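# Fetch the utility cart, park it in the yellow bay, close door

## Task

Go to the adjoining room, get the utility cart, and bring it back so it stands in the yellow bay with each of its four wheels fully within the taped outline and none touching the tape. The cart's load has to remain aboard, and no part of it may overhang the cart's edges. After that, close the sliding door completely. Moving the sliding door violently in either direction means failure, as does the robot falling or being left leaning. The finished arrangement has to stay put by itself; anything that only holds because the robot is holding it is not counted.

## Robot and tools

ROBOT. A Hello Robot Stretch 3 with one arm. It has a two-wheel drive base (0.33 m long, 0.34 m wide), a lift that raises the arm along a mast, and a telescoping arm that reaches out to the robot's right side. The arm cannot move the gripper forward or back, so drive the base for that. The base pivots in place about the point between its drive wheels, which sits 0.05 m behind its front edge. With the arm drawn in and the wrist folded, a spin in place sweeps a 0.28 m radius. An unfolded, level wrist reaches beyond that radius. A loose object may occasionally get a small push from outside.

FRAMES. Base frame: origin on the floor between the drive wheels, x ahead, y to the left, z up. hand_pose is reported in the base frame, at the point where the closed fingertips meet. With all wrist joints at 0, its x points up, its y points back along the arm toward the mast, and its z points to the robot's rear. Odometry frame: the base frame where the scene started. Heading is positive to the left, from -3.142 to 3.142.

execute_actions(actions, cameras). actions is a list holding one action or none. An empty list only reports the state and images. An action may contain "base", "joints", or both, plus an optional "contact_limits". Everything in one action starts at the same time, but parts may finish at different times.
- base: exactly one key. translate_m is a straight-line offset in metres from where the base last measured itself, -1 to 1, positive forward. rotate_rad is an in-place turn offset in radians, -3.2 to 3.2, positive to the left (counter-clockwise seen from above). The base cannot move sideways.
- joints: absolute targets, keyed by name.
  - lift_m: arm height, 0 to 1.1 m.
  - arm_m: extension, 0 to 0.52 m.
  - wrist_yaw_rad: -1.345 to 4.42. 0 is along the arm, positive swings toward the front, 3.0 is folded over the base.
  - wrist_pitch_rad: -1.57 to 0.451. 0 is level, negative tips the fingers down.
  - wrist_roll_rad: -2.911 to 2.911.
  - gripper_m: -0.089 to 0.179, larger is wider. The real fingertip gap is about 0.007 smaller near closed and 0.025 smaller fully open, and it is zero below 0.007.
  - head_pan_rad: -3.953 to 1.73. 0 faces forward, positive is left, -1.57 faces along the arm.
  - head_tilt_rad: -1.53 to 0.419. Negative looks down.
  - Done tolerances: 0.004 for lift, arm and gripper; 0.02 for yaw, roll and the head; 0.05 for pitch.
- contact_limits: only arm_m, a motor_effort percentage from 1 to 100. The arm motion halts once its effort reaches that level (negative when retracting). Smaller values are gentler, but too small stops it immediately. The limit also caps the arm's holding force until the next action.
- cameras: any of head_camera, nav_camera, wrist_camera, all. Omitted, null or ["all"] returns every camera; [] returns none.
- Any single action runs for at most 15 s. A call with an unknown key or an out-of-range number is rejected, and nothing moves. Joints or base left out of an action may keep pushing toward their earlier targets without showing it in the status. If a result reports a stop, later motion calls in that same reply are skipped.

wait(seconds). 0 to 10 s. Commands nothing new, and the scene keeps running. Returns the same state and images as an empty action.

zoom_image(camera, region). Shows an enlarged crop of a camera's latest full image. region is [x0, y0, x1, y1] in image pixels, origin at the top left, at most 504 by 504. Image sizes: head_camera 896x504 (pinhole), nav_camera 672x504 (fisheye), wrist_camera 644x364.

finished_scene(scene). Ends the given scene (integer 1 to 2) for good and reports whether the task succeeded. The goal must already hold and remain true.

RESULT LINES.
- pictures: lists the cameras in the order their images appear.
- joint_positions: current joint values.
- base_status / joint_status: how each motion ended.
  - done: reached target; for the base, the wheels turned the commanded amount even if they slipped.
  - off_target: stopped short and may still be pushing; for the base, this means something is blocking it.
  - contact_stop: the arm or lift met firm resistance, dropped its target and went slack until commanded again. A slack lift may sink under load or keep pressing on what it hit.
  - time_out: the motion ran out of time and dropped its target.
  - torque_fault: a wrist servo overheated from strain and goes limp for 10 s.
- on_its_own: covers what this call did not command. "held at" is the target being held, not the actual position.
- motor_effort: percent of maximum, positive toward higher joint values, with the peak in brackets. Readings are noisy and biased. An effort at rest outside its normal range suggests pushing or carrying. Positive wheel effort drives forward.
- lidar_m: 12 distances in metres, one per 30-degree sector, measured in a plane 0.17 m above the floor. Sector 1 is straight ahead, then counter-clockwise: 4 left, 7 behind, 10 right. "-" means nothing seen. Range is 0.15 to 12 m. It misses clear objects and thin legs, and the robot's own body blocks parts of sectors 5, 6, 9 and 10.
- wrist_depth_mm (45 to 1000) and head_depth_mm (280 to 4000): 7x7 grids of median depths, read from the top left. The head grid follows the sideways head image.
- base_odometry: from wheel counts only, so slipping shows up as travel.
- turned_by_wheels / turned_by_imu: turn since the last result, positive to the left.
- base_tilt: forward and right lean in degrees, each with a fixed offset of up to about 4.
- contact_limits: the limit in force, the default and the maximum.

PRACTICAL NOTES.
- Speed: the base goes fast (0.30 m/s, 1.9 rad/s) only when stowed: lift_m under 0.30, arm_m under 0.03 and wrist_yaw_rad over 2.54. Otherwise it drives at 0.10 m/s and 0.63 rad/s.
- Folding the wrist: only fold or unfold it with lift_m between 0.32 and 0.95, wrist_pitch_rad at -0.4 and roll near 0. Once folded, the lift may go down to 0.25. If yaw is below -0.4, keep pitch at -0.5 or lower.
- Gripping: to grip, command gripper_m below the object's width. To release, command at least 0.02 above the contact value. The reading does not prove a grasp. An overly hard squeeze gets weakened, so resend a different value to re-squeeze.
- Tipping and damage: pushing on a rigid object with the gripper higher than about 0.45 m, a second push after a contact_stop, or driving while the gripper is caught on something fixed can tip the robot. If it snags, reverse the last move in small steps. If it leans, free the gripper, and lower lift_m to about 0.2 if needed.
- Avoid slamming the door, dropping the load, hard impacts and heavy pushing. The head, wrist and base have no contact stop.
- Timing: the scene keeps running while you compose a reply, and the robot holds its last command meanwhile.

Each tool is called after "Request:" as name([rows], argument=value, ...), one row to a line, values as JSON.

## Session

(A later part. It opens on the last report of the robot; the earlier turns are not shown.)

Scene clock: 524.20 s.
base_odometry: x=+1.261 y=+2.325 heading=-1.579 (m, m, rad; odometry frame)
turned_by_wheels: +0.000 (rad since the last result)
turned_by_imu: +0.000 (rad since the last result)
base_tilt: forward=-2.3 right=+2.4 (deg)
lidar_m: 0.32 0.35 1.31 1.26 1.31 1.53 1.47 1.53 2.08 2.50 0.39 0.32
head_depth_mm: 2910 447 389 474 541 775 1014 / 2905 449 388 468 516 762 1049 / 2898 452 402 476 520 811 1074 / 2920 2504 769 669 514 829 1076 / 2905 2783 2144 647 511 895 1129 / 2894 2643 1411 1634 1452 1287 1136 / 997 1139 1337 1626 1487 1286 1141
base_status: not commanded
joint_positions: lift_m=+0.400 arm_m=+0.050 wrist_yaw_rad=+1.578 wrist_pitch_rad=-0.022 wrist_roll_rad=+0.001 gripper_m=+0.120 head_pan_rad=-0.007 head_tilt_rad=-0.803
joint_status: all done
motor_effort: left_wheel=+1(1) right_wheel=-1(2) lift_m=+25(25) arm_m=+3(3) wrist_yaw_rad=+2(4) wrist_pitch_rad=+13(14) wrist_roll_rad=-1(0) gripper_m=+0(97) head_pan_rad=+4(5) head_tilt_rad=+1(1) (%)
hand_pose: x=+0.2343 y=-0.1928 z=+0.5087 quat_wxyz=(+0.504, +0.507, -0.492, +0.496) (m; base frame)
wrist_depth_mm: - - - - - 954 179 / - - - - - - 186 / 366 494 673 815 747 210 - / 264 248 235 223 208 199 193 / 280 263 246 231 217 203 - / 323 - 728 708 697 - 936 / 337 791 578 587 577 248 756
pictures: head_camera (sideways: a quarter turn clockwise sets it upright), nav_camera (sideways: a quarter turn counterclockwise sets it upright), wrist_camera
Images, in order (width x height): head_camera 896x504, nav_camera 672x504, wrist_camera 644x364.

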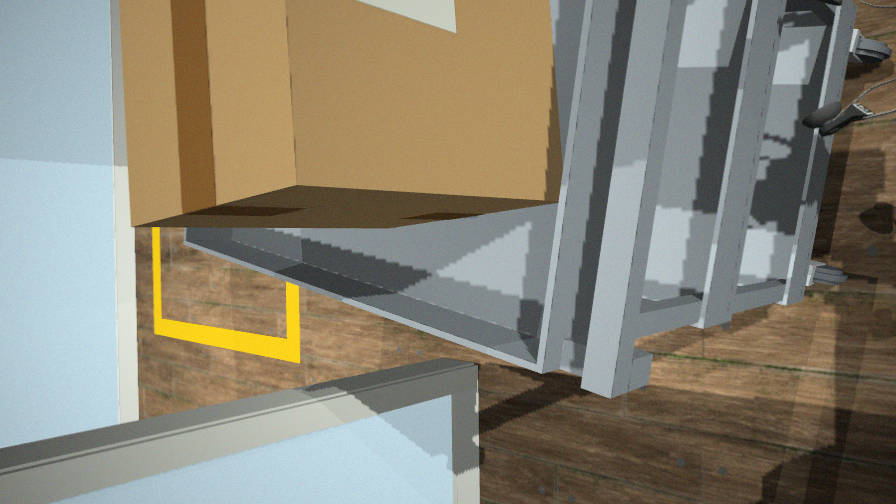

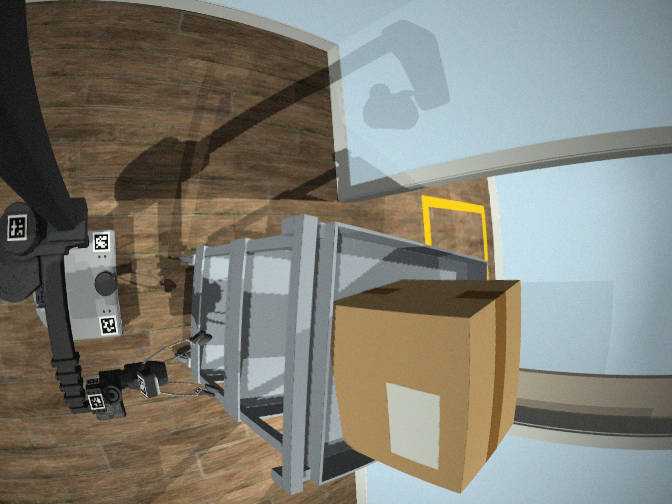

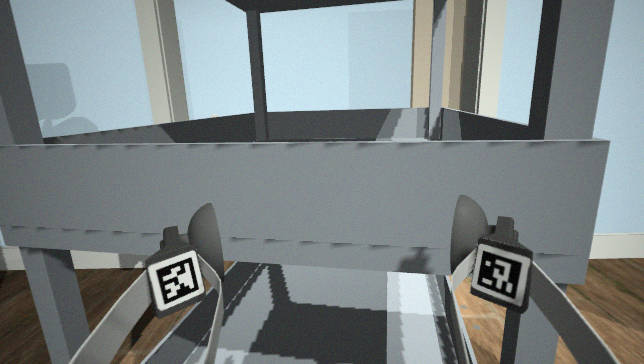

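Request:
execute_actions([
  {"joints":{"arm_m":0.11}},
], cameras=[])

Request:
execute_actions([
  {"base":{"translate_m":0.1}},
])

Scene clock: 529.30 s.
base_odometry: x=+1.261 y=+2.325 heading=-1.579 (m, m, rad; odometry frame)
turned_by_wheels: +0.000 (rad since the last result)
turned_by_imu: +0.000 (rad since the last result)
base_tilt: forward=-2.4 right=+2.4 (deg)
lidar_m: 0.32 0.35 1.32 1.27 1.31 1.53 1.48 1.53 2.09 2.50 0.39 0.32
head_depth_mm: 2905 446 388 474 541 776 1009 / 2908 449 388 468 517 762 1049 / 2924 453 401 477 519 809 1078 / 2926 2545 768 666 514 829 1080 / 2881 2747 2125 648 510 891 1130 / 2870 2655 1416 1627 1457 1285 1133 / 1000 1135 1338 1613 1489 1296 1142
base_status: not commanded
joint_positions: lift_m=+0.400 arm_m=+0.110 wrist_yaw_rad=+1.579 wrist_pitch_rad=-0.022 wrist_roll_rad=+0.001 gripper_m=+0.120 head_pan_rad=-0.007 head_tilt_rad=-0.803
joint_status: all done
motor_effort: left_wheel=+1(1) right_wheel=-2(1) lift_m=+25(25) arm_m=+4(4) wrist_yaw_rad=+2(2) wrist_pitch_rad=+14(14) wrist_roll_rad=-1(1) gripper_m=+1(0) head_pan_rad=+4(4) head_tilt_rad=+2(1) (%)
hand_pose: x=+0.2343 y=-0.2528 z=+0.5087 quat_wxyz=(+0.504, +0.508, -0.492, +0.496) (m; base frame)
wrist_depth_mm: - - - - - 973 958 / - - - - - - - / - 586 794 802 486 - - / 250 239 223 210 199 - - / 266 253 231 219 206 - - / - - 724 702 450 - 965 / 806 556 599 600 532 769 755
pictures: none
No camera images: the call's "cameras" was empty. Leave "cameras" out to get every camera's image.

Scene clock: 531.57 s.
base_odometry: x=+1.260 y=+2.225 heading=-1.579 (m, m, rad; odometry frame)
turned_by_wheels: +0.000 (rad since the last result)
turned_by_imu: -0.007 (rad since the last result)
base_tilt: forward=-2.3 right=+2.4 (deg)
lidar_m: 0.29 0.32 1.32 1.27 1.31 1.64 1.57 1.63 2.21 2.50 0.36 0.29
head_depth_mm: 2834 448 365 422 520 486 966 / 2828 450 363 415 492 500 1009 / 2777 471 431 479 518 700 1032 / 2866 2739 788 669 567 727 1054 / 2773 2739 2150 1659 522 700 1134 / 2851 2749 1953 1518 1489 1271 1134 / 959 1039 1214 1458 1495 1300 1129
base_status: done
joint_positions: lift_m=+0.400 arm_m=+0.110 wrist_yaw_rad=+1.562 wrist_pitch_rad=-0.023 wrist_roll_rad=+0.000 gripper_m=+0.120 head_pan_rad=-0.007 head_tilt_rad=-0.803
joint_status: not commanded
on_its_own: wrist_yaw_rad is at rest, and its effort (+24) is outside its rest range (-12 to +12)
motor_effort: left_wheel=-2(7) right_wheel=+5(29) lift_m=+25(25) arm_m=+3(4) wrist_yaw_rad=+24(25) wrist_pitch_rad=+14(16) wrist_roll_rad=+0(1) gripper_m=-5(5) head_pan_rad=+3(4) head_tilt_rad=+1(1) (%)
hand_pose: x=+0.2342 y=-0.2572 z=+0.5083 quat_wxyz=(+0.508, +0.504, -0.496, +0.492) (m; base frame)
wrist_depth_mm: 900 - - - - 156 869 / 916 - - - - 163 916 / 948 585 782 774 673 167 979 / 209 201 190 184 175 168 - / 219 211 198 191 181 172 - / 934 580 210 199 190 - 926 / 830 564 590 590 585 202 765
pictures: head_camera (sideways: a quarter turn clockwise sets it upright), nav_camera (sideways: a quarter turn counterclockwise sets it upright), wrist_camera
Images, in order (width x height): head_camera 896x504, nav_camera 672x504, wrist_camera 644x364.

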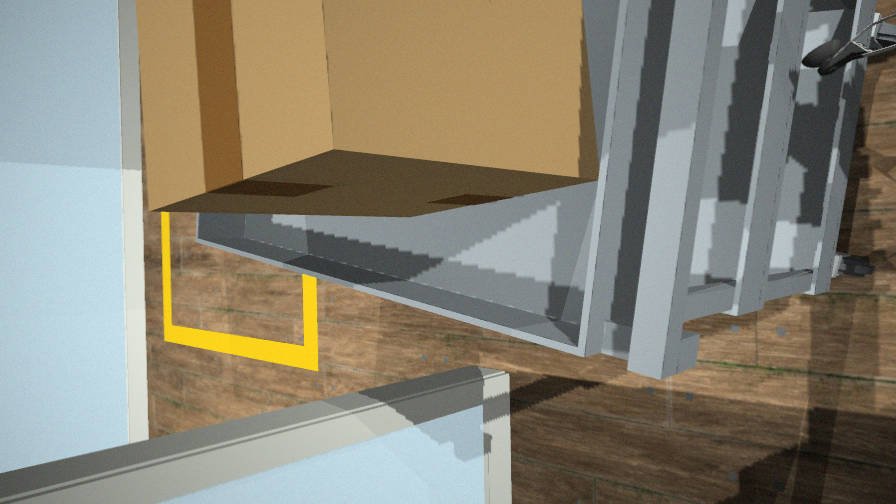

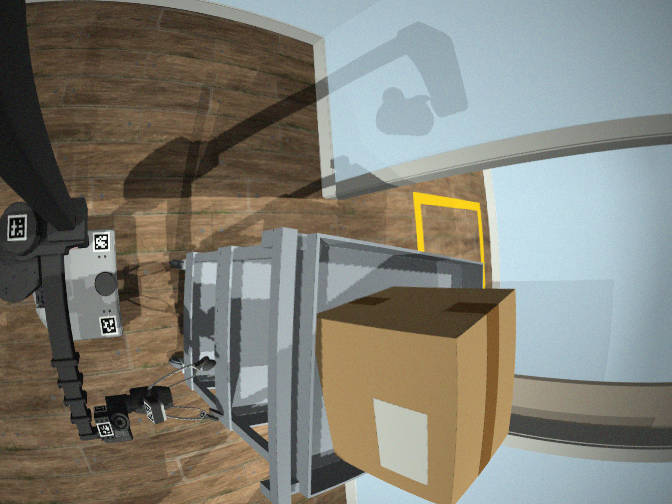

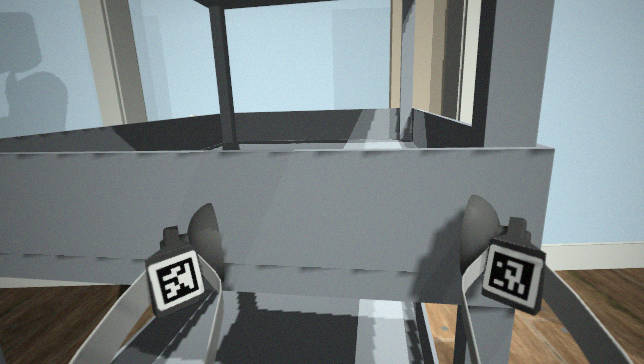

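Request:
execute_actions([
  {"base":{"translate_m":0.08}},
])

Scene clock: 538.67 s.
base_odometry: x=+1.260 y=+2.145 heading=-1.580 (m, m, rad; odometry frame)
turned_by_wheels: +0.000 (rad since the last result)
turned_by_imu: +0.000 (rad since the last result)
base_tilt: forward=-2.4 right=+2.3 (deg)
lidar_m: 0.29 1.01 1.32 1.27 1.31 1.72 1.65 1.71 2.32 2.50 0.36 0.29
head_depth_mm: 2762 450 362 408 505 474 955 / 2763 452 363 412 480 496 993 / 2750 505 534 590 551 507 1018 / 2780 2741 841 651 567 712 1033 / 2740 2731 2155 1744 582 717 1132 / 2745 2771 2091 1451 1483 1294 1140 / 2596 977 1100 1350 1495 1294 1139
base_status: done
joint_positions: lift_m=+0.400 arm_m=+0.110 wrist_yaw_rad=+1.503 wrist_pitch_rad=-0.024 wrist_roll_rad=+0.000 gripper_m=+0.120 head_pan_rad=-0.007 head_tilt_rad=-0.803
joint_status: not commanded
on_its_own: wrist_yaw_rad is held at +1.525, not at your +1.580, by its stall guard, which is still easing
motor_effort: left_wheel=-3(6) right_wheel=+10(23) lift_m=+25(25) arm_m=+1(3) wrist_yaw_rad=+28(50) wrist_pitch_rad=+15(16) wrist_roll_rad=-1(1) gripper_m=-5(11) head_pan_rad=+5(3) head_tilt_rad=+2(2) (%)
hand_pose: x=+0.2336 y=-0.2723 z=+0.5081 quat_wxyz=(+0.523, +0.489, -0.510, +0.476) (m; base frame)
wrist_depth_mm: 781 - - - 937 157 862 / 807 - - - 949 162 902 / 828 598 767 750 525 168 919 / 191 187 184 176 172 168 954 / 201 195 189 184 179 172 - / 210 204 197 192 187 - 953 / 804 564 593 590 602 211 760
pictures: head_camera (sideways: a quarter turn clockwise sets it upright), nav_camera (sideways: a quarter turn counterclockwise sets it upright), wrist_camera
Images, in order (width x height): head_camera 896x504, nav_camera 672x504, wrist_camera 644x364.

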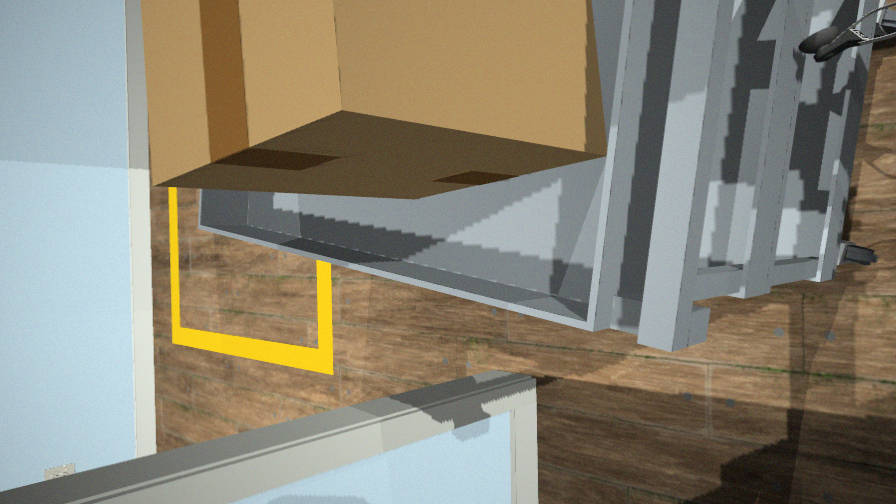

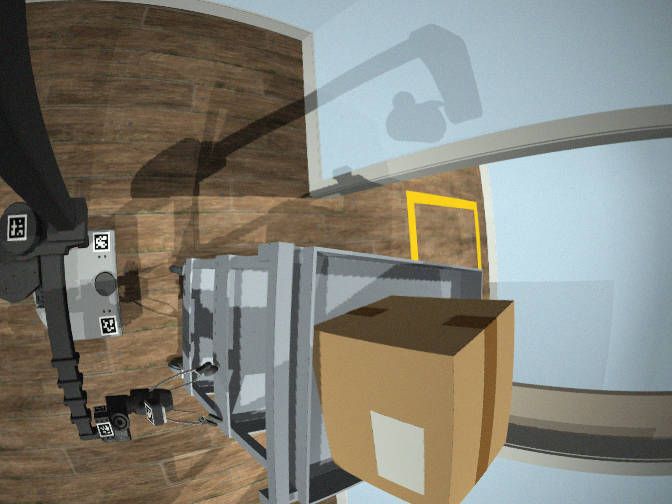

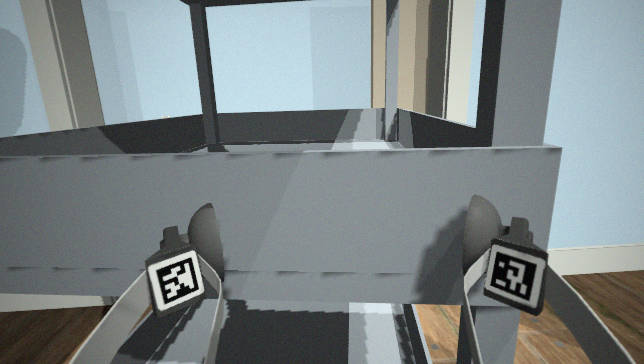

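Request:
execute_actions([
  {"base":{"translate_m":-0.3},"joints":{"arm_m":0.0,"wrist_yaw_rad":1.57,"gripper_m":0.05}},
], cameras=[])

Request:
execute_actions([
  {"base":{"rotate_rad":0.88}},
], cameras=["nav_camera"])

Request:
execute_actions([
  {"base":{"translate_m":0.45}},
], cameras=["nav_camera"])

Request:
execute_actions([
  {"base":{"rotate_rad":-0.65},"joints":{"wrist_roll_rad":1.57}},
], cameras=["nav_camera"])

Scene clock: 563.23 s.
base_odometry: x=+1.262 y=+2.445 heading=-1.580 (m, m, rad; odometry frame)
turned_by_wheels: +0.000 (rad since the last result)
turned_by_imu: +0.002 (rad since the last result)
base_tilt: forward=-2.3 right=+2.4 (deg)
lidar_m: 0.58 1.30 1.32 1.26 1.30 1.41 1.35 1.41 1.89 2.51 1.83 0.59
head_depth_mm: 619 602 678 1035 998 1211 1121 / 625 595 674 1045 999 1228 1128 / 679 655 694 1046 1228 1254 1131 / 3018 1087 790 1025 1110 1260 1133 / 3040 2738 2137 1700 1483 1285 1133 / 2957 2478 1524 1698 1489 1289 1139 / 1094 1267 1480 1688 1496 1288 1136
base_status: done
joint_positions: lift_m=+0.400 arm_m=+0.002 wrist_yaw_rad=+1.569 wrist_pitch_rad=-0.022 wrist_roll_rad=+0.000 gripper_m=+0.050 head_pan_rad=-0.007 head_tilt_rad=-0.803
joint_status: all done
joint sent to its limit — the command would take arm_m past its lower limit, so that joint was sent only as far as its limit.
motor_effort: left_wheel=+1(4) right_wheel=-1(4) lift_m=+25(25) arm_m=-3(3) wrist_yaw_rad=+1(16) wrist_pitch_rad=+14(15) wrist_roll_rad=+0(0) gripper_m=+0(93) head_pan_rad=+4(5) head_tilt_rad=+1(2) (%)
hand_pose: x=+0.2343 y=-0.1476 z=+0.5086 quat_wxyz=(+0.506, +0.505, -0.494, +0.494) (m; base frame)
wrist_depth_mm: - - - 942 - - - / - - - - - - - / - - 511 482 463 622 - / - - - - - - - / - - - - - - - / - - 979 764 709 - 968 / 827 815 619 570 536 736 761
pictures: none
No camera images: the call's "cameras" was empty. Leave "cameras" out to get every camera's image.

Scene clock: 565.57 s.
base_odometry: x=+1.262 y=+2.445 heading=-0.700 (m, m, rad; odometry frame)
turned_by_wheels: +0.880 (rad since the last result)
turned_by_imu: +0.884 (rad since the last result)
base_tilt: forward=-2.4 right=+2.3 (deg)
lidar_m: 1.40 1.26 1.27 1.50 1.36 1.36 1.66 2.50 2.26 0.61 0.58 0.60
head_depth_mm: 1272 1428 1594 1689 1471 1272 1127 / 1403 1576 1781 1739 1479 1281 1134 / 1520 1725 1955 1749 1472 1287 1134 / 1438 1647 1925 1747 1483 1292 1129 / 1332 1499 1718 1750 1475 1288 1133 / 1231 1384 1565 1713 1481 1290 1138 / 1149 1280 1439 1638 1496 1287 1137
base_status: done
joint_positions: lift_m=+0.400 arm_m=+0.002 wrist_yaw_rad=+1.569 wrist_pitch_rad=-0.022 wrist_roll_rad=+0.000 gripper_m=+0.050 head_pan_rad=-0.007 head_tilt_rad=-0.803
joint_status: not commanded
motor_effort: left_wheel=-2(5) right_wheel=+3(5) lift_m=+25(25) arm_m=-3(2) wrist_yaw_rad=+1(2) wrist_pitch_rad=+14(14) wrist_roll_rad=-1(0) gripper_m=+0(0) head_pan_rad=+3(3) head_tilt_rad=+2(2) (%)
hand_pose: x=+0.2343 y=-0.1476 z=+0.5086 quat_wxyz=(+0.506, +0.505, -0.494, +0.494) (m; base frame)
wrist_depth_mm: 974 - - - - 970 - / 970 - - - - - 949 / 977 - - - - - 337 / - - - - - - 340 / - - - - - - - / - - 984 - 955 - 874 / 837 811 809 794 773 770 495
pictures: nav_camera (sideways: a quarter turn counterclockwise sets it upright)
Images, in order (width x height): nav_camera 672x504.

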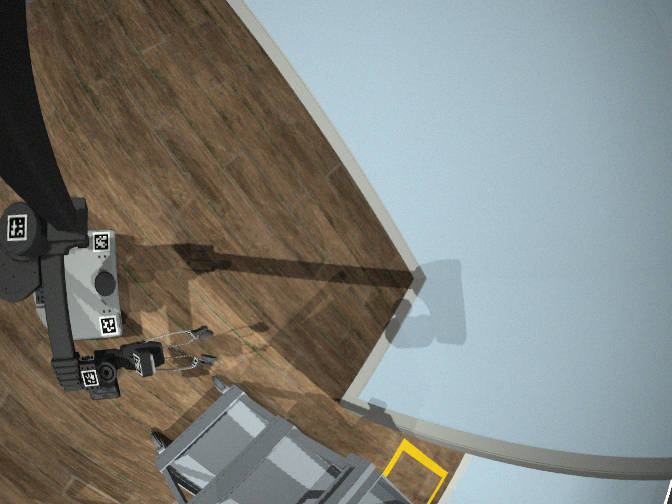

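Scene clock: 571.13 s.
base_odometry: x=+1.606 y=+2.155 heading=-0.700 (m, m, rad; odometry frame)
turned_by_wheels: +0.000 (rad since the last result)
turned_by_imu: +0.000 (rad since the last result)
base_tilt: forward=-2.4 right=+2.3 (deg)
lidar_m: 1.02 0.92 0.93 1.12 1.64 1.66 2.01 2.85 0.50 0.42 0.82 0.98
head_depth_mm: 978 1079 1218 1388 1469 1280 1125 / 1069 1197 1363 1583 1460 1271 1126 / 1126 1287 1521 1685 1468 1283 1129 / 1040 1184 1397 1615 1473 1274 1131 / 953 1083 1240 1485 1490 1289 1131 / 887 1001 1136 1319 1456 1287 1135 / 830 924 1038 1196 1386 1285 1148
base_status: done
joint_positions: lift_m=+0.400 arm_m=+0.002 wrist_yaw_rad=+1.569 wrist_pitch_rad=-0.022 wrist_roll_rad=+0.000 gripper_m=+0.050 head_pan_rad=-0.007 head_tilt_rad=-0.803
joint_status: not commanded
motor_effort: left_wheel=-2(3) right_wheel=+2(5) lift_m=+25(25) arm_m=-3(3) wrist_yaw_rad=+1(2) wrist_pitch_rad=+14(14) wrist_roll_rad=+0(0) gripper_m=+0(0) head_pan_rad=+3(4) head_tilt_rad=+2(2) (%)
hand_pose: x=+0.2343 y=-0.1476 z=+0.5087 quat_wxyz=(+0.506, +0.505, -0.494, +0.494) (m; base frame)
wrist_depth_mm: 710 799 952 - 890 733 596 / 718 812 958 - 907 729 606 / 723 839 973 - 958 752 612 / 741 855 - - 950 790 653 / 744 861 - - 929 797 656 / 783 901 975 - 917 783 664 / 772 817 813 808 787 752 683
pictures: nav_camera (sideways: a quarter turn counterclockwise sets it upright)
Images, in order (width x height): nav_camera 672x504.

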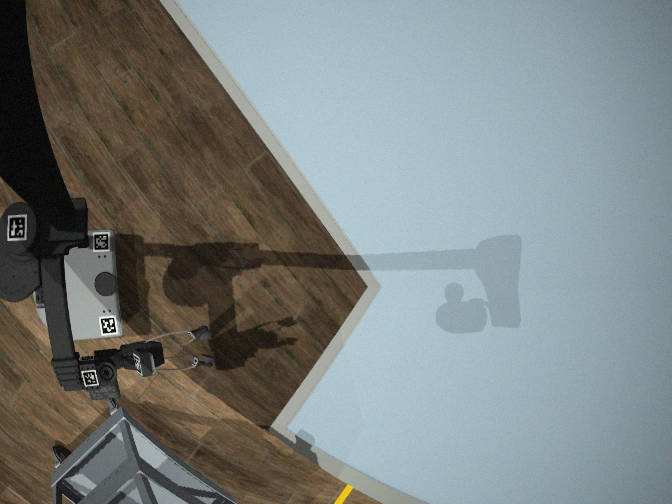

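Scene clock: 573.10 s.
base_odometry: x=+1.606 y=+2.155 heading=-1.350 (m, m, rad; odometry frame)
turned_by_wheels: -0.650 (rad since the last result)
turned_by_imu: -0.652 (rad since the last result)
base_tilt: forward=-2.4 right=+2.4 (deg)
lidar_m: 0.97 1.10 0.92 0.92 1.04 1.65 1.65 1.86 2.86 0.59 0.42 0.58
head_depth_mm: 2583 2668 2105 1733 1468 1277 1126 / 816 926 1137 1646 1471 1277 1138 / 838 961 1129 1362 1469 1274 1126 / 862 985 1158 1404 1478 1285 1138 / 877 1012 1197 1459 1495 1293 1134 / 896 1041 1233 1516 1481 1283 1133 / 916 1068 1277 1587 1486 1288 1143
base_status: done
joint_positions: lift_m=+0.400 arm_m=+0.002 wrist_yaw_rad=+1.569 wrist_pitch_rad=-0.022 wrist_roll_rad=+1.569 gripper_m=+0.050 head_pan_rad=-0.007 head_tilt_rad=-0.803
joint_status: all done
motor_effort: left_wheel=+2(6) right_wheel=-3(5) lift_m=+25(25) arm_m=-2(3) wrist_yaw_rad=+1(1) wrist_pitch_rad=+13(14) wrist_roll_rad=+1(4) gripper_m=+0(0) head_pan_rad=+5(4) head_tilt_rad=+2(2) (%)
hand_pose: x=+0.2343 y=-0.1475 z=+0.5084 quat_wxyz=(+0.009, +0.706, -0.708, -0.007) (m; base frame)
wrist_depth_mm: - - - - - 905 587 / - - - - - 878 608 / 896 866 863 855 882 835 598 / 942 927 943 948 904 885 603 / - 977 - - 936 880 594 / - - - - - 852 608 / - - - - - 870 611
pictures: nav_camera (sideways: a quarter turn counterclockwise sets it upright)
Images, in order (width x height): nav_camera 672x504.

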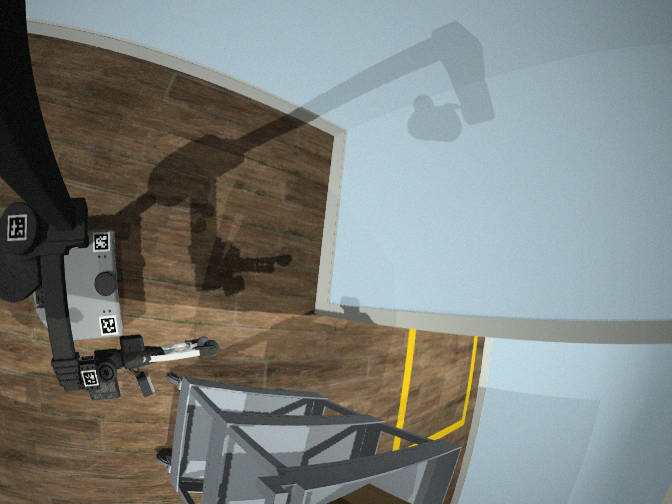

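Request:
execute_actions([
  {"base":{"translate_m":0.52}},
], cameras=[])

Request:
execute_actions([
  {"base":{"rotate_rad":-0.3},"joints":{"wrist_yaw_rad":0.9,"gripper_m":0.179}},
], cameras=["nav_camera"])

Scene clock: 585.33 s.
base_odometry: x=+1.721 y=+1.648 heading=-1.350 (m, m, rad; odometry frame)
turned_by_wheels: +0.000 (rad since the last result)
turned_by_imu: +0.000 (rad since the last result)
base_tilt: forward=-2.4 right=+2.4 (deg)
lidar_m: 0.47 0.53 0.81 0.81 0.91 1.51 2.15 2.43 0.42 0.42 0.52 0.47
head_depth_mm: 364 415 483 566 717 1275 1122 / 373 425 497 596 735 970 1129 / 381 438 513 616 776 1053 1133 / 389 448 526 639 816 1124 1132 / 398 460 542 665 855 1194 1138 / 408 473 561 691 897 1220 1136 / 417 485 580 721 950 1244 1138
base_status: done
joint_positions: lift_m=+0.400 arm_m=+0.002 wrist_yaw_rad=+1.569 wrist_pitch_rad=-0.022 wrist_roll_rad=+1.569 gripper_m=+0.050 head_pan_rad=-0.007 head_tilt_rad=-0.803
joint_status: not commanded
motor_effort: left_wheel=+2(5) right_wheel=-3(4) lift_m=+25(25) arm_m=-3(3) wrist_yaw_rad=+1(2) wrist_pitch_rad=+14(14) wrist_roll_rad=+0(0) gripper_m=+1(0) head_pan_rad=+5(4) head_tilt_rad=+1(2) (%)
hand_pose: x=+0.2343 y=-0.1475 z=+0.5084 quat_wxyz=(+0.009, +0.706, -0.708, -0.007) (m; base frame)
wrist_depth_mm: - - - - - 900 582 / - - - 446 413 385 358 / 343 345 344 346 346 352 351 / 384 379 381 387 384 384 388 / 411 409 407 414 404 412 418 / 444 439 448 446 448 440 444 / 473 476 486 478 487 483 482
pictures: none
No camera images: the call's "cameras" was empty. Leave "cameras" out to get every camera's image.

Scene clock: 587.10 s.
base_odometry: x=+1.721 y=+1.648 heading=-1.650 (m, m, rad; odometry frame)
turned_by_wheels: -0.300 (rad since the last result)
turned_by_imu: -0.301 (rad since the last result)
base_tilt: forward=-2.3 right=+2.4 (deg)
lidar_m: 0.47 0.48 0.62 0.81 0.83 1.06 2.15 2.19 0.43 0.42 0.45 2.80
head_depth_mm: 2355 2582 2095 1728 1472 1271 1124 / 374 451 2007 1735 1472 1282 1127 / 376 431 505 613 807 1212 1134 / 380 438 514 623 791 1080 1130 / 377 434 508 615 779 1056 1134 / 375 430 503 609 764 1031 1134 / 372 425 498 600 753 1015 1135
base_status: done
joint_positions: lift_m=+0.400 arm_m=+0.002 wrist_yaw_rad=+0.902 wrist_pitch_rad=-0.022 wrist_roll_rad=+1.569 gripper_m=+0.179 head_pan_rad=-0.007 head_tilt_rad=-0.803
joint_status: all done
motor_effort: left_wheel=+2(6) right_wheel=-3(5) lift_m=+25(25) arm_m=-2(3) wrist_yaw_rad=-1(2) wrist_pitch_rad=+13(13) wrist_roll_rad=+0(0) gripper_m=+1(97) head_pan_rad=+5(4) head_tilt_rad=+2(2) (%)
hand_pose: x=+0.1792 y=-0.3056 z=+0.5084 quat_wxyz=(+0.006, +0.436, -0.900, -0.010) (m; base frame)
wrist_depth_mm: 336 479 913 203 848 589 415 / 334 479 879 244 887 546 422 / 334 473 - 307 - 898 402 / 421 443 461 443 - 450 529 / - - - - - 975 567 / - - - - - - - / - - - - - 920 616
pictures: nav_camera (sideways: a quarter turn counterclockwise sets it upright)
Images, in order (width x height): nav_camera 672x504.

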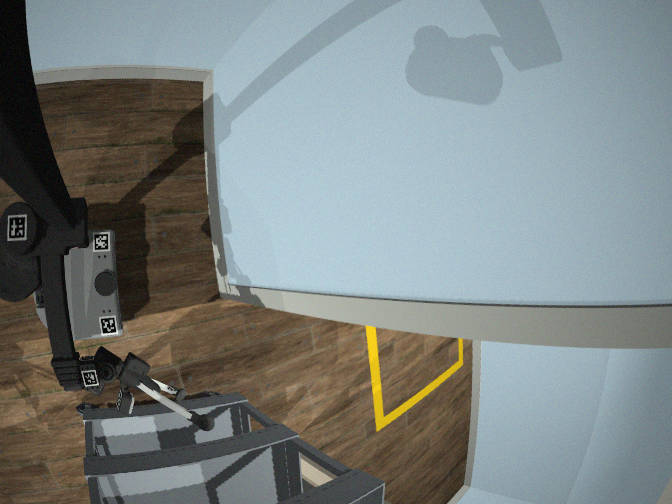

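Request:
execute_actions([
  {"joints":{"wrist_yaw_rad":0.0,"head_pan_rad":-1.57,"head_tilt_rad":-1.0}},
], cameras=["wrist_camera"])

Request:
execute_actions([
  {"base":{"translate_m":0.2}},
])

Scene clock: 598.17 s.
base_odometry: x=+1.721 y=+1.648 heading=-1.650 (m, m, rad; odometry frame)
turned_by_wheels: +0.000 (rad since the last result)
turned_by_imu: +0.000 (rad since the last result)
base_tilt: forward=-2.4 right=+2.4 (deg)
lidar_m: 0.47 0.48 0.62 0.81 0.83 1.06 2.15 2.19 0.43 0.42 0.45 2.79
head_depth_mm: 777 697 588 1485 1321 1202 1105 / 481 577 647 898 1291 1222 - / 472 563 633 947 1199 - - / 463 553 614 954 1206 1205 1103 / 456 545 611 955 1200 1208 1103 / 846 762 631 954 1225 1220 1109 / 854 766 640 961 1292 1220 1110
base_status: not commanded
joint_positions: lift_m=+0.400 arm_m=+0.002 wrist_yaw_rad=+0.002 wrist_pitch_rad=-0.022 wrist_roll_rad=+1.569 gripper_m=+0.179 head_pan_rad=-1.563 head_tilt_rad=-0.987
joint_status: all done
motor_effort: left_wheel=+2(2) right_wheel=-3(3) lift_m=+25(25) arm_m=-3(3) wrist_yaw_rad=-3(0) wrist_pitch_rad=+13(14) wrist_roll_rad=+0(1) gripper_m=+1(0) head_pan_rad=-4(51) head_tilt_rad=-7(29) (%)
hand_pose: x=-0.0208 y=-0.4027 z=+0.5084 quat_wxyz=(+0.002, +0.001, -1.000, -0.011) (m; base frame)
wrist_depth_mm: 180 185 167 159 160 546 373 / 334 473 - 166 167 588 422 / 331 475 - 174 173 598 422 / 331 465 - 180 183 641 427 / 328 524 - 188 192 658 393 / 313 533 - 196 201 691 - / 339 464 922 207 211 653 431
pictures: wrist_camera
Images, in order (width x height): wrist_camera 644x364.

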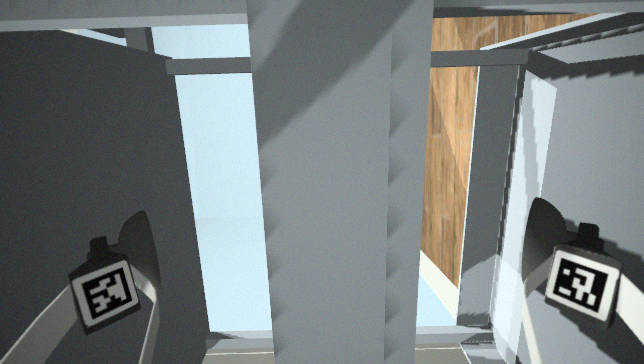

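Scene clock: 601.23 s.
base_odometry: x=+1.705 y=+1.449 heading=-1.649 (m, m, rad; odometry frame)
turned_by_wheels: +0.000 (rad since the last result)
turned_by_imu: +0.000 (rad since the last result)
base_tilt: forward=-2.3 right=+2.3 (deg)
lidar_m: 0.27 0.28 0.36 0.82 0.84 1.09 2.35 2.39 0.45 0.44 0.46 0.28
head_depth_mm: 451 544 605 937 1176 1202 1108 / 498 564 606 948 1198 1226 - / 706 721 625 943 1198 - - / 843 760 635 949 1207 1200 1105 / 853 761 666 957 1243 1210 1099 / 869 744 632 913 1323 1213 1077 / 1042 1105 635 1501 1348 1217 759
base_status: done
joint_positions: lift_m=+0.400 arm_m=+0.002 wrist_yaw_rad=+0.002 wrist_pitch_rad=-0.022 wrist_roll_rad=+1.569 gripper_m=+0.179 head_pan_rad=-1.563 head_tilt_rad=-0.987
joint_status: not commanded
motor_effort: left_wheel=+2(6) right_wheel=-3(4) lift_m=+25(25) arm_m=-3(3) wrist_yaw_rad=-2(2) wrist_pitch_rad=+14(14) wrist_roll_rad=+0(0) gripper_m=+1(1) head_pan_rad=-4(4) head_tilt_rad=-8(7) (%)
hand_pose: x=-0.0210 y=-0.4027 z=+0.5084 quat_wxyz=(+0.002, +0.001, -1.000, -0.011) (m; base frame)
wrist_depth_mm: 335 486 - 173 175 578 420 / 333 479 - 179 182 596 416 / 332 468 - 188 189 619 422 / 329 469 - 195 197 637 423 / 330 520 - 204 206 683 400 / 311 539 865 213 882 599 - / 336 458 874 222 774 813 410
pictures: head_camera (sideways: a quarter turn clockwise sets it upright), nav_camera (sideways: a quarter turn counterclockwise sets it upright), wrist_camera
Images, in order (width x height): head_camera 896x504, nav_camera 672x504, wrist_camera 644x364.

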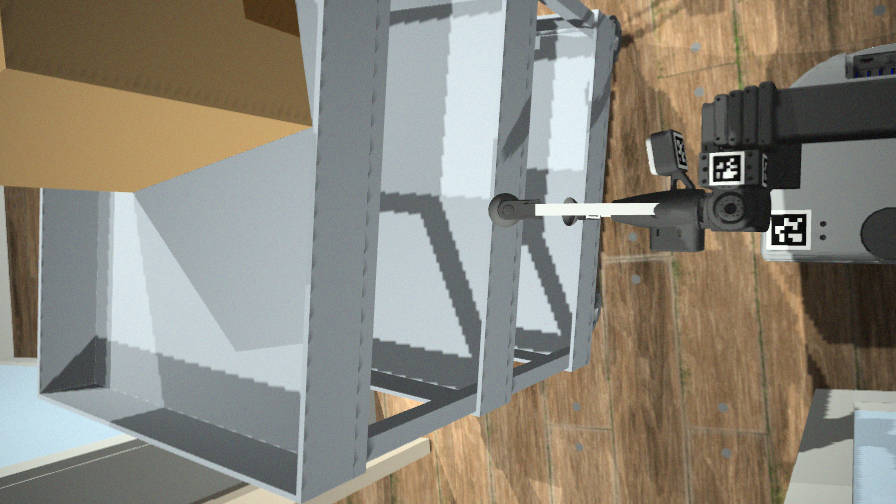

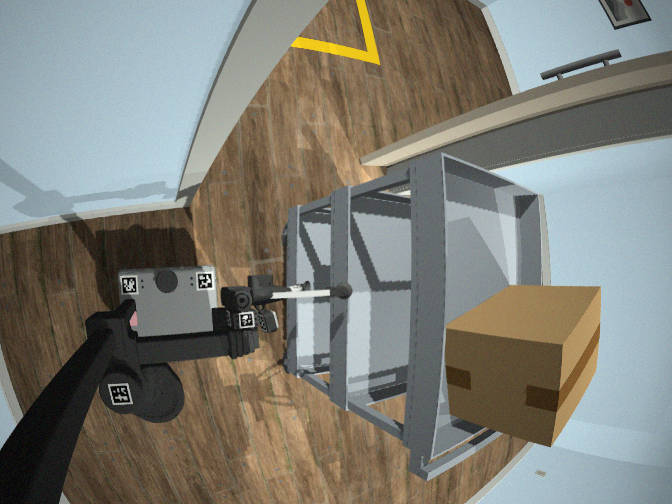

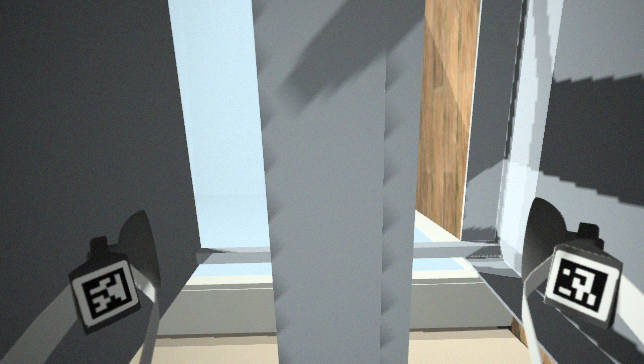

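Request:
execute_actions([
  {"base":{"translate_m":0.08},"joints":{"arm_m":0.095}},
], cameras=["wrist_camera"])

Scene clock: 605.07 s.
base_odometry: x=+1.699 y=+1.369 heading=-1.649 (m, m, rad; odometry frame)
turned_by_wheels: +0.000 (rad since the last result)
turned_by_imu: +0.000 (rad since the last result)
base_tilt: forward=-2.4 right=+2.4 (deg)
lidar_m: 0.19 0.20 0.26 0.58 0.85 1.10 2.43 0.59 0.45 0.44 0.47 0.19
head_depth_mm: 549 586 608 941 1190 1206 1103 / 713 718 625 947 1197 1206 - / 839 751 634 946 1202 1180 - / 850 755 663 951 1234 1207 1095 / 859 745 629 902 1305 1211 1100 / 1187 1143 670 1483 1349 1222 806 / 990 1111 1356 1535 1348 1224 518
base_status: done
joint_positions: lift_m=+0.400 arm_m=+0.095 wrist_yaw_rad=+0.001 wrist_pitch_rad=-0.022 wrist_roll_rad=+1.569 gripper_m=+0.179 head_pan_rad=-1.563 head_tilt_rad=-0.987
joint_status: all done
motor_effort: left_wheel=+2(5) right_wheel=-3(4) lift_m=+25(25) arm_m=+3(4) wrist_yaw_rad=-1(2) wrist_pitch_rad=+13(14) wrist_roll_rad=+0(0) gripper_m=+0(1) head_pan_rad=-4(3) head_tilt_rad=-7(7) (%)
hand_pose: x=-0.0211 y=-0.4954 z=+0.5086 quat_wxyz=(+0.001, +0.001, -1.000, -0.011) (m; base frame)
wrist_depth_mm: 339 487 93 93 93 94 425 / 333 480 97 97 97 98 418 / 329 476 101 100 101 522 425 / 329 474 106 105 105 528 420 / 328 520 111 109 110 534 396 / 312 791 116 114 114 776 - / 338 770 698 120 120 693 610
pictures: wrist_camera
Images, in order (width x height): wrist_camera 644x364.

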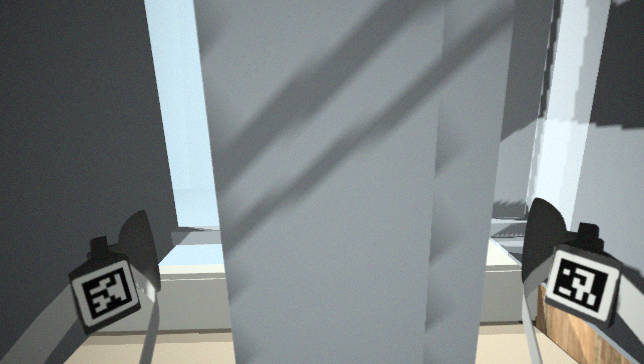

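Request:
execute_actions([
  {"joints":{"gripper_m":-0.02}},
], cameras=[])

Request:
execute_actions([
  {"joints":{"arm_m":0.0},"contact_limits":{"arm_m":40}},
])

Scene clock: 608.93 s.
base_odometry: x=+1.699 y=+1.369 heading=-1.649 (m, m, rad; odometry frame)
turned_by_wheels: +0.000 (rad since the last result)
turned_by_imu: +0.000 (rad since the last result)
base_tilt: forward=-2.4 right=+2.3 (deg)
lidar_m: 0.19 0.20 0.26 0.58 0.85 1.10 2.43 0.59 0.45 0.44 0.47 0.19
head_depth_mm: 548 585 609 944 1191 1199 1105 / 711 719 626 947 1195 1207 - / 841 754 634 950 1198 1174 - / 850 755 626 948 1244 1205 1102 / 857 745 629 903 1298 1211 1100 / 1187 1154 673 1496 1351 1214 804 / 994 1119 1359 1524 1348 1218 518
base_status: not commanded
joint_positions: lift_m=+0.400 arm_m=+0.095 wrist_yaw_rad=+0.001 wrist_pitch_rad=-0.040 wrist_roll_rad=+1.572 gripper_m=+0.006 head_pan_rad=-1.563 head_tilt_rad=-0.987
joint_status: gripper_m off_target (ended at +0.006, target -0.020)
motor_effort: left_wheel=+2(2) right_wheel=-3(3) lift_m=+25(25) arm_m=+4(4) wrist_yaw_rad=-1(2) wrist_pitch_rad=+24(28) wrist_roll_rad=-1(1) gripper_m=-100(100) head_pan_rad=-4(3) head_tilt_rad=-7(7) (%)
hand_pose: x=-0.0211 y=-0.4948 z=+0.5038 quat_wxyz=(+0.000, +0.000, -1.000, -0.021) (m; base frame)
wrist_depth_mm: 345 502 94 94 95 491 405 / 347 498 98 99 99 523 405 / 342 492 102 103 103 539 409 / 338 491 107 107 108 561 420 / 337 456 111 112 112 520 421 / 334 421 116 116 118 - 399 / 330 770 123 122 123 748 359
pictures: none
No camera images: the call's "cameras" was empty. Leave "cameras" out to get every camera's image.

Scene clock: 610.83 s.
base_odometry: x=+1.699 y=+1.369 heading=-1.649 (m, m, rad; odometry frame)
turned_by_wheels: +0.000 (rad since the last result)
turned_by_imu: +0.004 (rad since the last result)
base_tilt: forward=-2.4 right=+2.4 (deg)
lidar_m: 0.19 0.20 0.26 0.59 0.85 1.10 2.43 0.58 0.40 0.37 0.38 0.19
head_depth_mm: 482 531 582 907 1153 1197 1106 / 581 650 643 908 1157 1217 - / 800 738 645 911 1118 - - / 823 752 648 907 1128 1200 1099 / 2019 756 649 901 976 1203 1101 / 1026 737 627 655 1348 1212 776 / 993 1123 1634 1514 1346 1215 519
base_status: not commanded
joint_positions: lift_m=+0.400 arm_m=+0.003 wrist_yaw_rad=+0.018 wrist_pitch_rad=-0.040 wrist_roll_rad=+1.583 gripper_m=-0.012 head_pan_rad=-1.565 head_tilt_rad=-0.992
joint_status: all done
joint sent to its limit — the command would take arm_m past its lower limit, so that joint was sent only as far as its limit.
on_its_own: gripper_m is held at -0.015, not at your -0.020, by its stall guard, which is still easing; wrist_yaw_rad is at rest, and its effort (-22) is outside its rest range (-12 to +12)
motor_effort: left_wheel=+2(10) right_wheel=-5(14) lift_m=+25(25) arm_m=-7(24) wrist_yaw_rad=-22(46) wrist_pitch_rad=+24(28) wrist_roll_rad=-5(6) gripper_m=-62(100) head_pan_rad=-3(4) head_tilt_rad=-5(7) (%)
contact_limits: arm_m 40 (drawing in: default 24, maximum 40; extending or still: default 35, maximum 56)
hand_pose: x=-0.0169 y=-0.4025 z=+0.5039 quat_wxyz=(-0.006, +0.009, -1.000, -0.020) (m; base frame)
wrist_depth_mm: 350 508 130 130 131 554 401 / 346 500 134 132 133 569 407 / 340 491 136 136 136 580 412 / 340 496 139 139 139 591 412 / 339 474 142 141 142 556 423 / 335 439 145 144 145 813 415 / 329 735 722 148 148 770 373
pictures: head_camera (sideways: a quarter turn clockwise sets it upright), nav_camera (sideways: a quarter turn counterclockwise sets it upright), wrist_camera
Images, in order (width x height): head_camera 896x504, nav_camera 672x504, wrist_camera 644x364.

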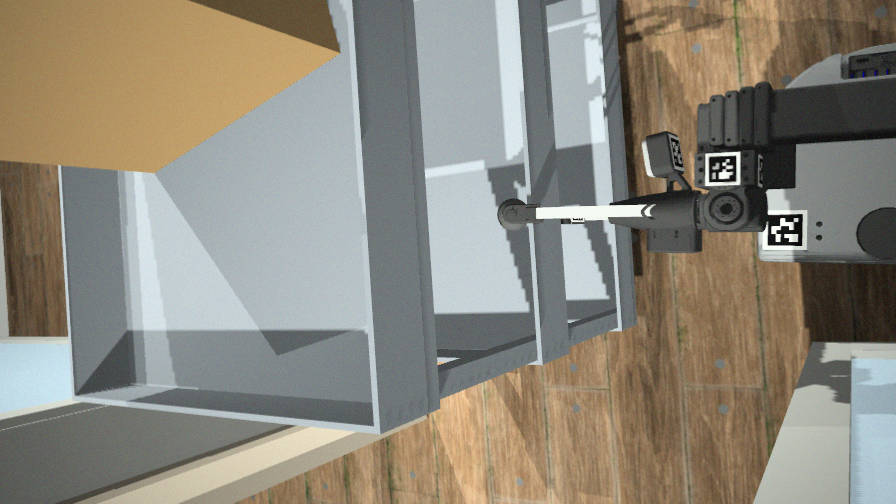

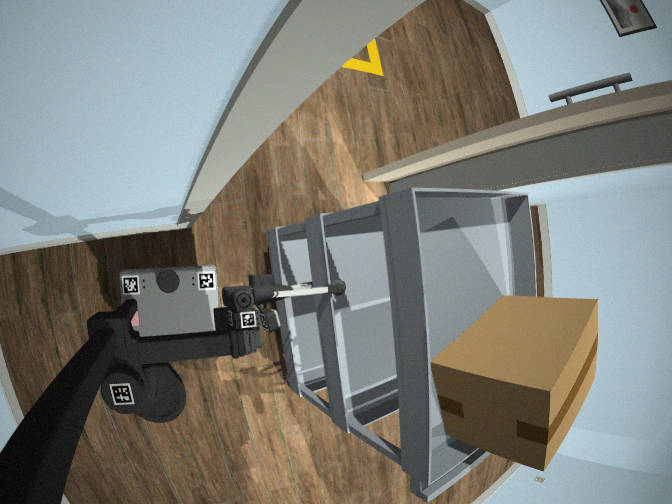

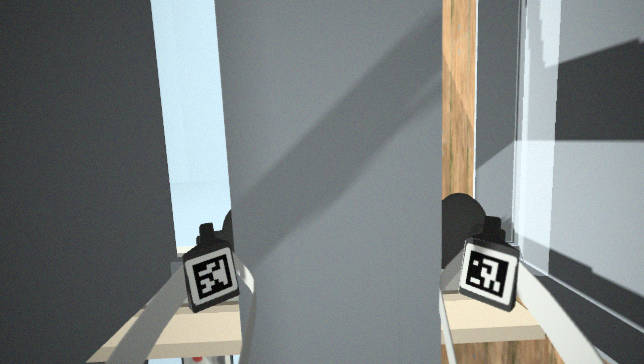

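Request:
execute_actions([
  {"joints":{"gripper_m":0.179,"head_tilt_rad":-0.9}},
])

Scene clock: 623.77 s.
base_odometry: x=+1.699 y=+1.369 heading=-1.649 (m, m, rad; odometry frame)
turned_by_wheels: +0.000 (rad since the last result)
turned_by_imu: +0.001 (rad since the last result)
base_tilt: forward=-2.4 right=+2.4 (deg)
lidar_m: 0.19 0.20 0.26 0.58 0.85 1.10 2.44 0.58 0.40 0.37 0.38 0.19
head_depth_mm: 491 510 579 631 907 1185 1101 / 562 624 677 631 890 1170 - / 2597 809 712 600 896 1141 - / 2656 835 714 592 900 1151 1125 / 2581 827 720 627 885 1197 1114 / 1200 1048 705 592 1374 1242 1116 / 949 1077 1235 1574 1404 1251 1113
base_status: not commanded
joint_positions: lift_m=+0.400 arm_m=+0.002 wrist_yaw_rad=+0.002 wrist_pitch_rad=-0.022 wrist_roll_rad=+1.578 gripper_m=+0.179 head_pan_rad=-1.565 head_tilt_rad=-0.902
joint_status: all done
motor_effort: left_wheel=+0(2) right_wheel=+0(4) lift_m=+25(25) arm_m=-2(7) wrist_yaw_rad=-3(21) wrist_pitch_rad=+14(30) wrist_roll_rad=-3(5) gripper_m=+0(98) head_pan_rad=-2(3) head_tilt_rad=+1(12) (%)
hand_pose: x=-0.0208 y=-0.4027 z=+0.5083 quat_wxyz=(-0.003, +0.001, -1.000, -0.012) (m; base frame)
wrist_depth_mm: 338 478 - 133 133 556 418 / 338 476 - 134 134 564 420 / 331 472 - 137 137 583 425 / 331 472 - 139 139 588 425 / 326 520 - 141 142 597 399 / 309 585 590 144 145 819 - / 339 731 724 146 147 759 399
pictures: head_camera (sideways: a quarter turn clockwise sets it upright), nav_camera (sideways: a quarter turn counterclockwise sets it upright), wrist_camera
Images, in order (width x height): head_camera 896x504, nav_camera 672x504, wrist_camera 644x364.

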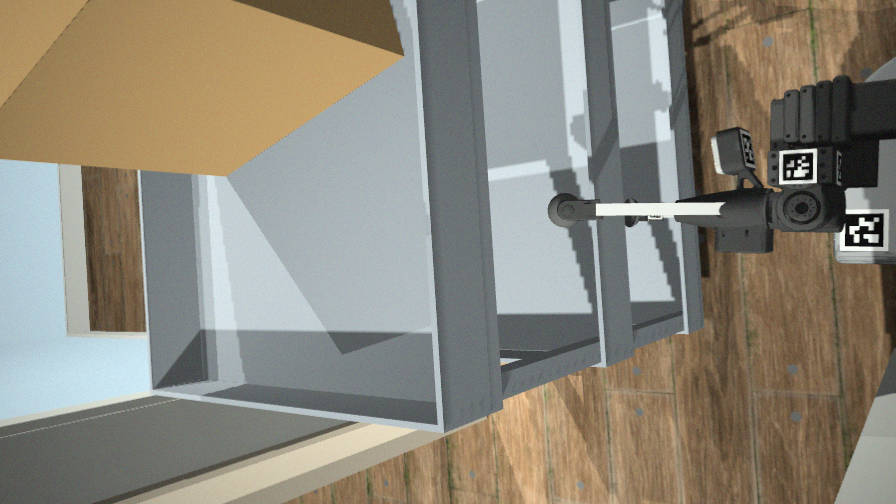

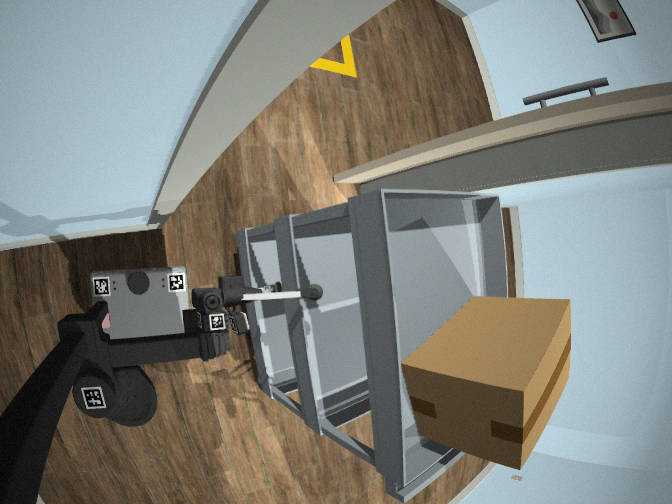

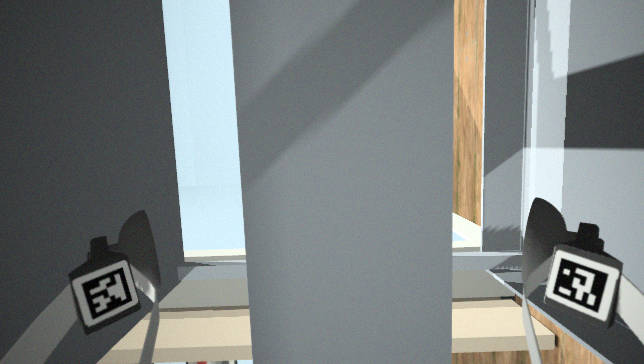

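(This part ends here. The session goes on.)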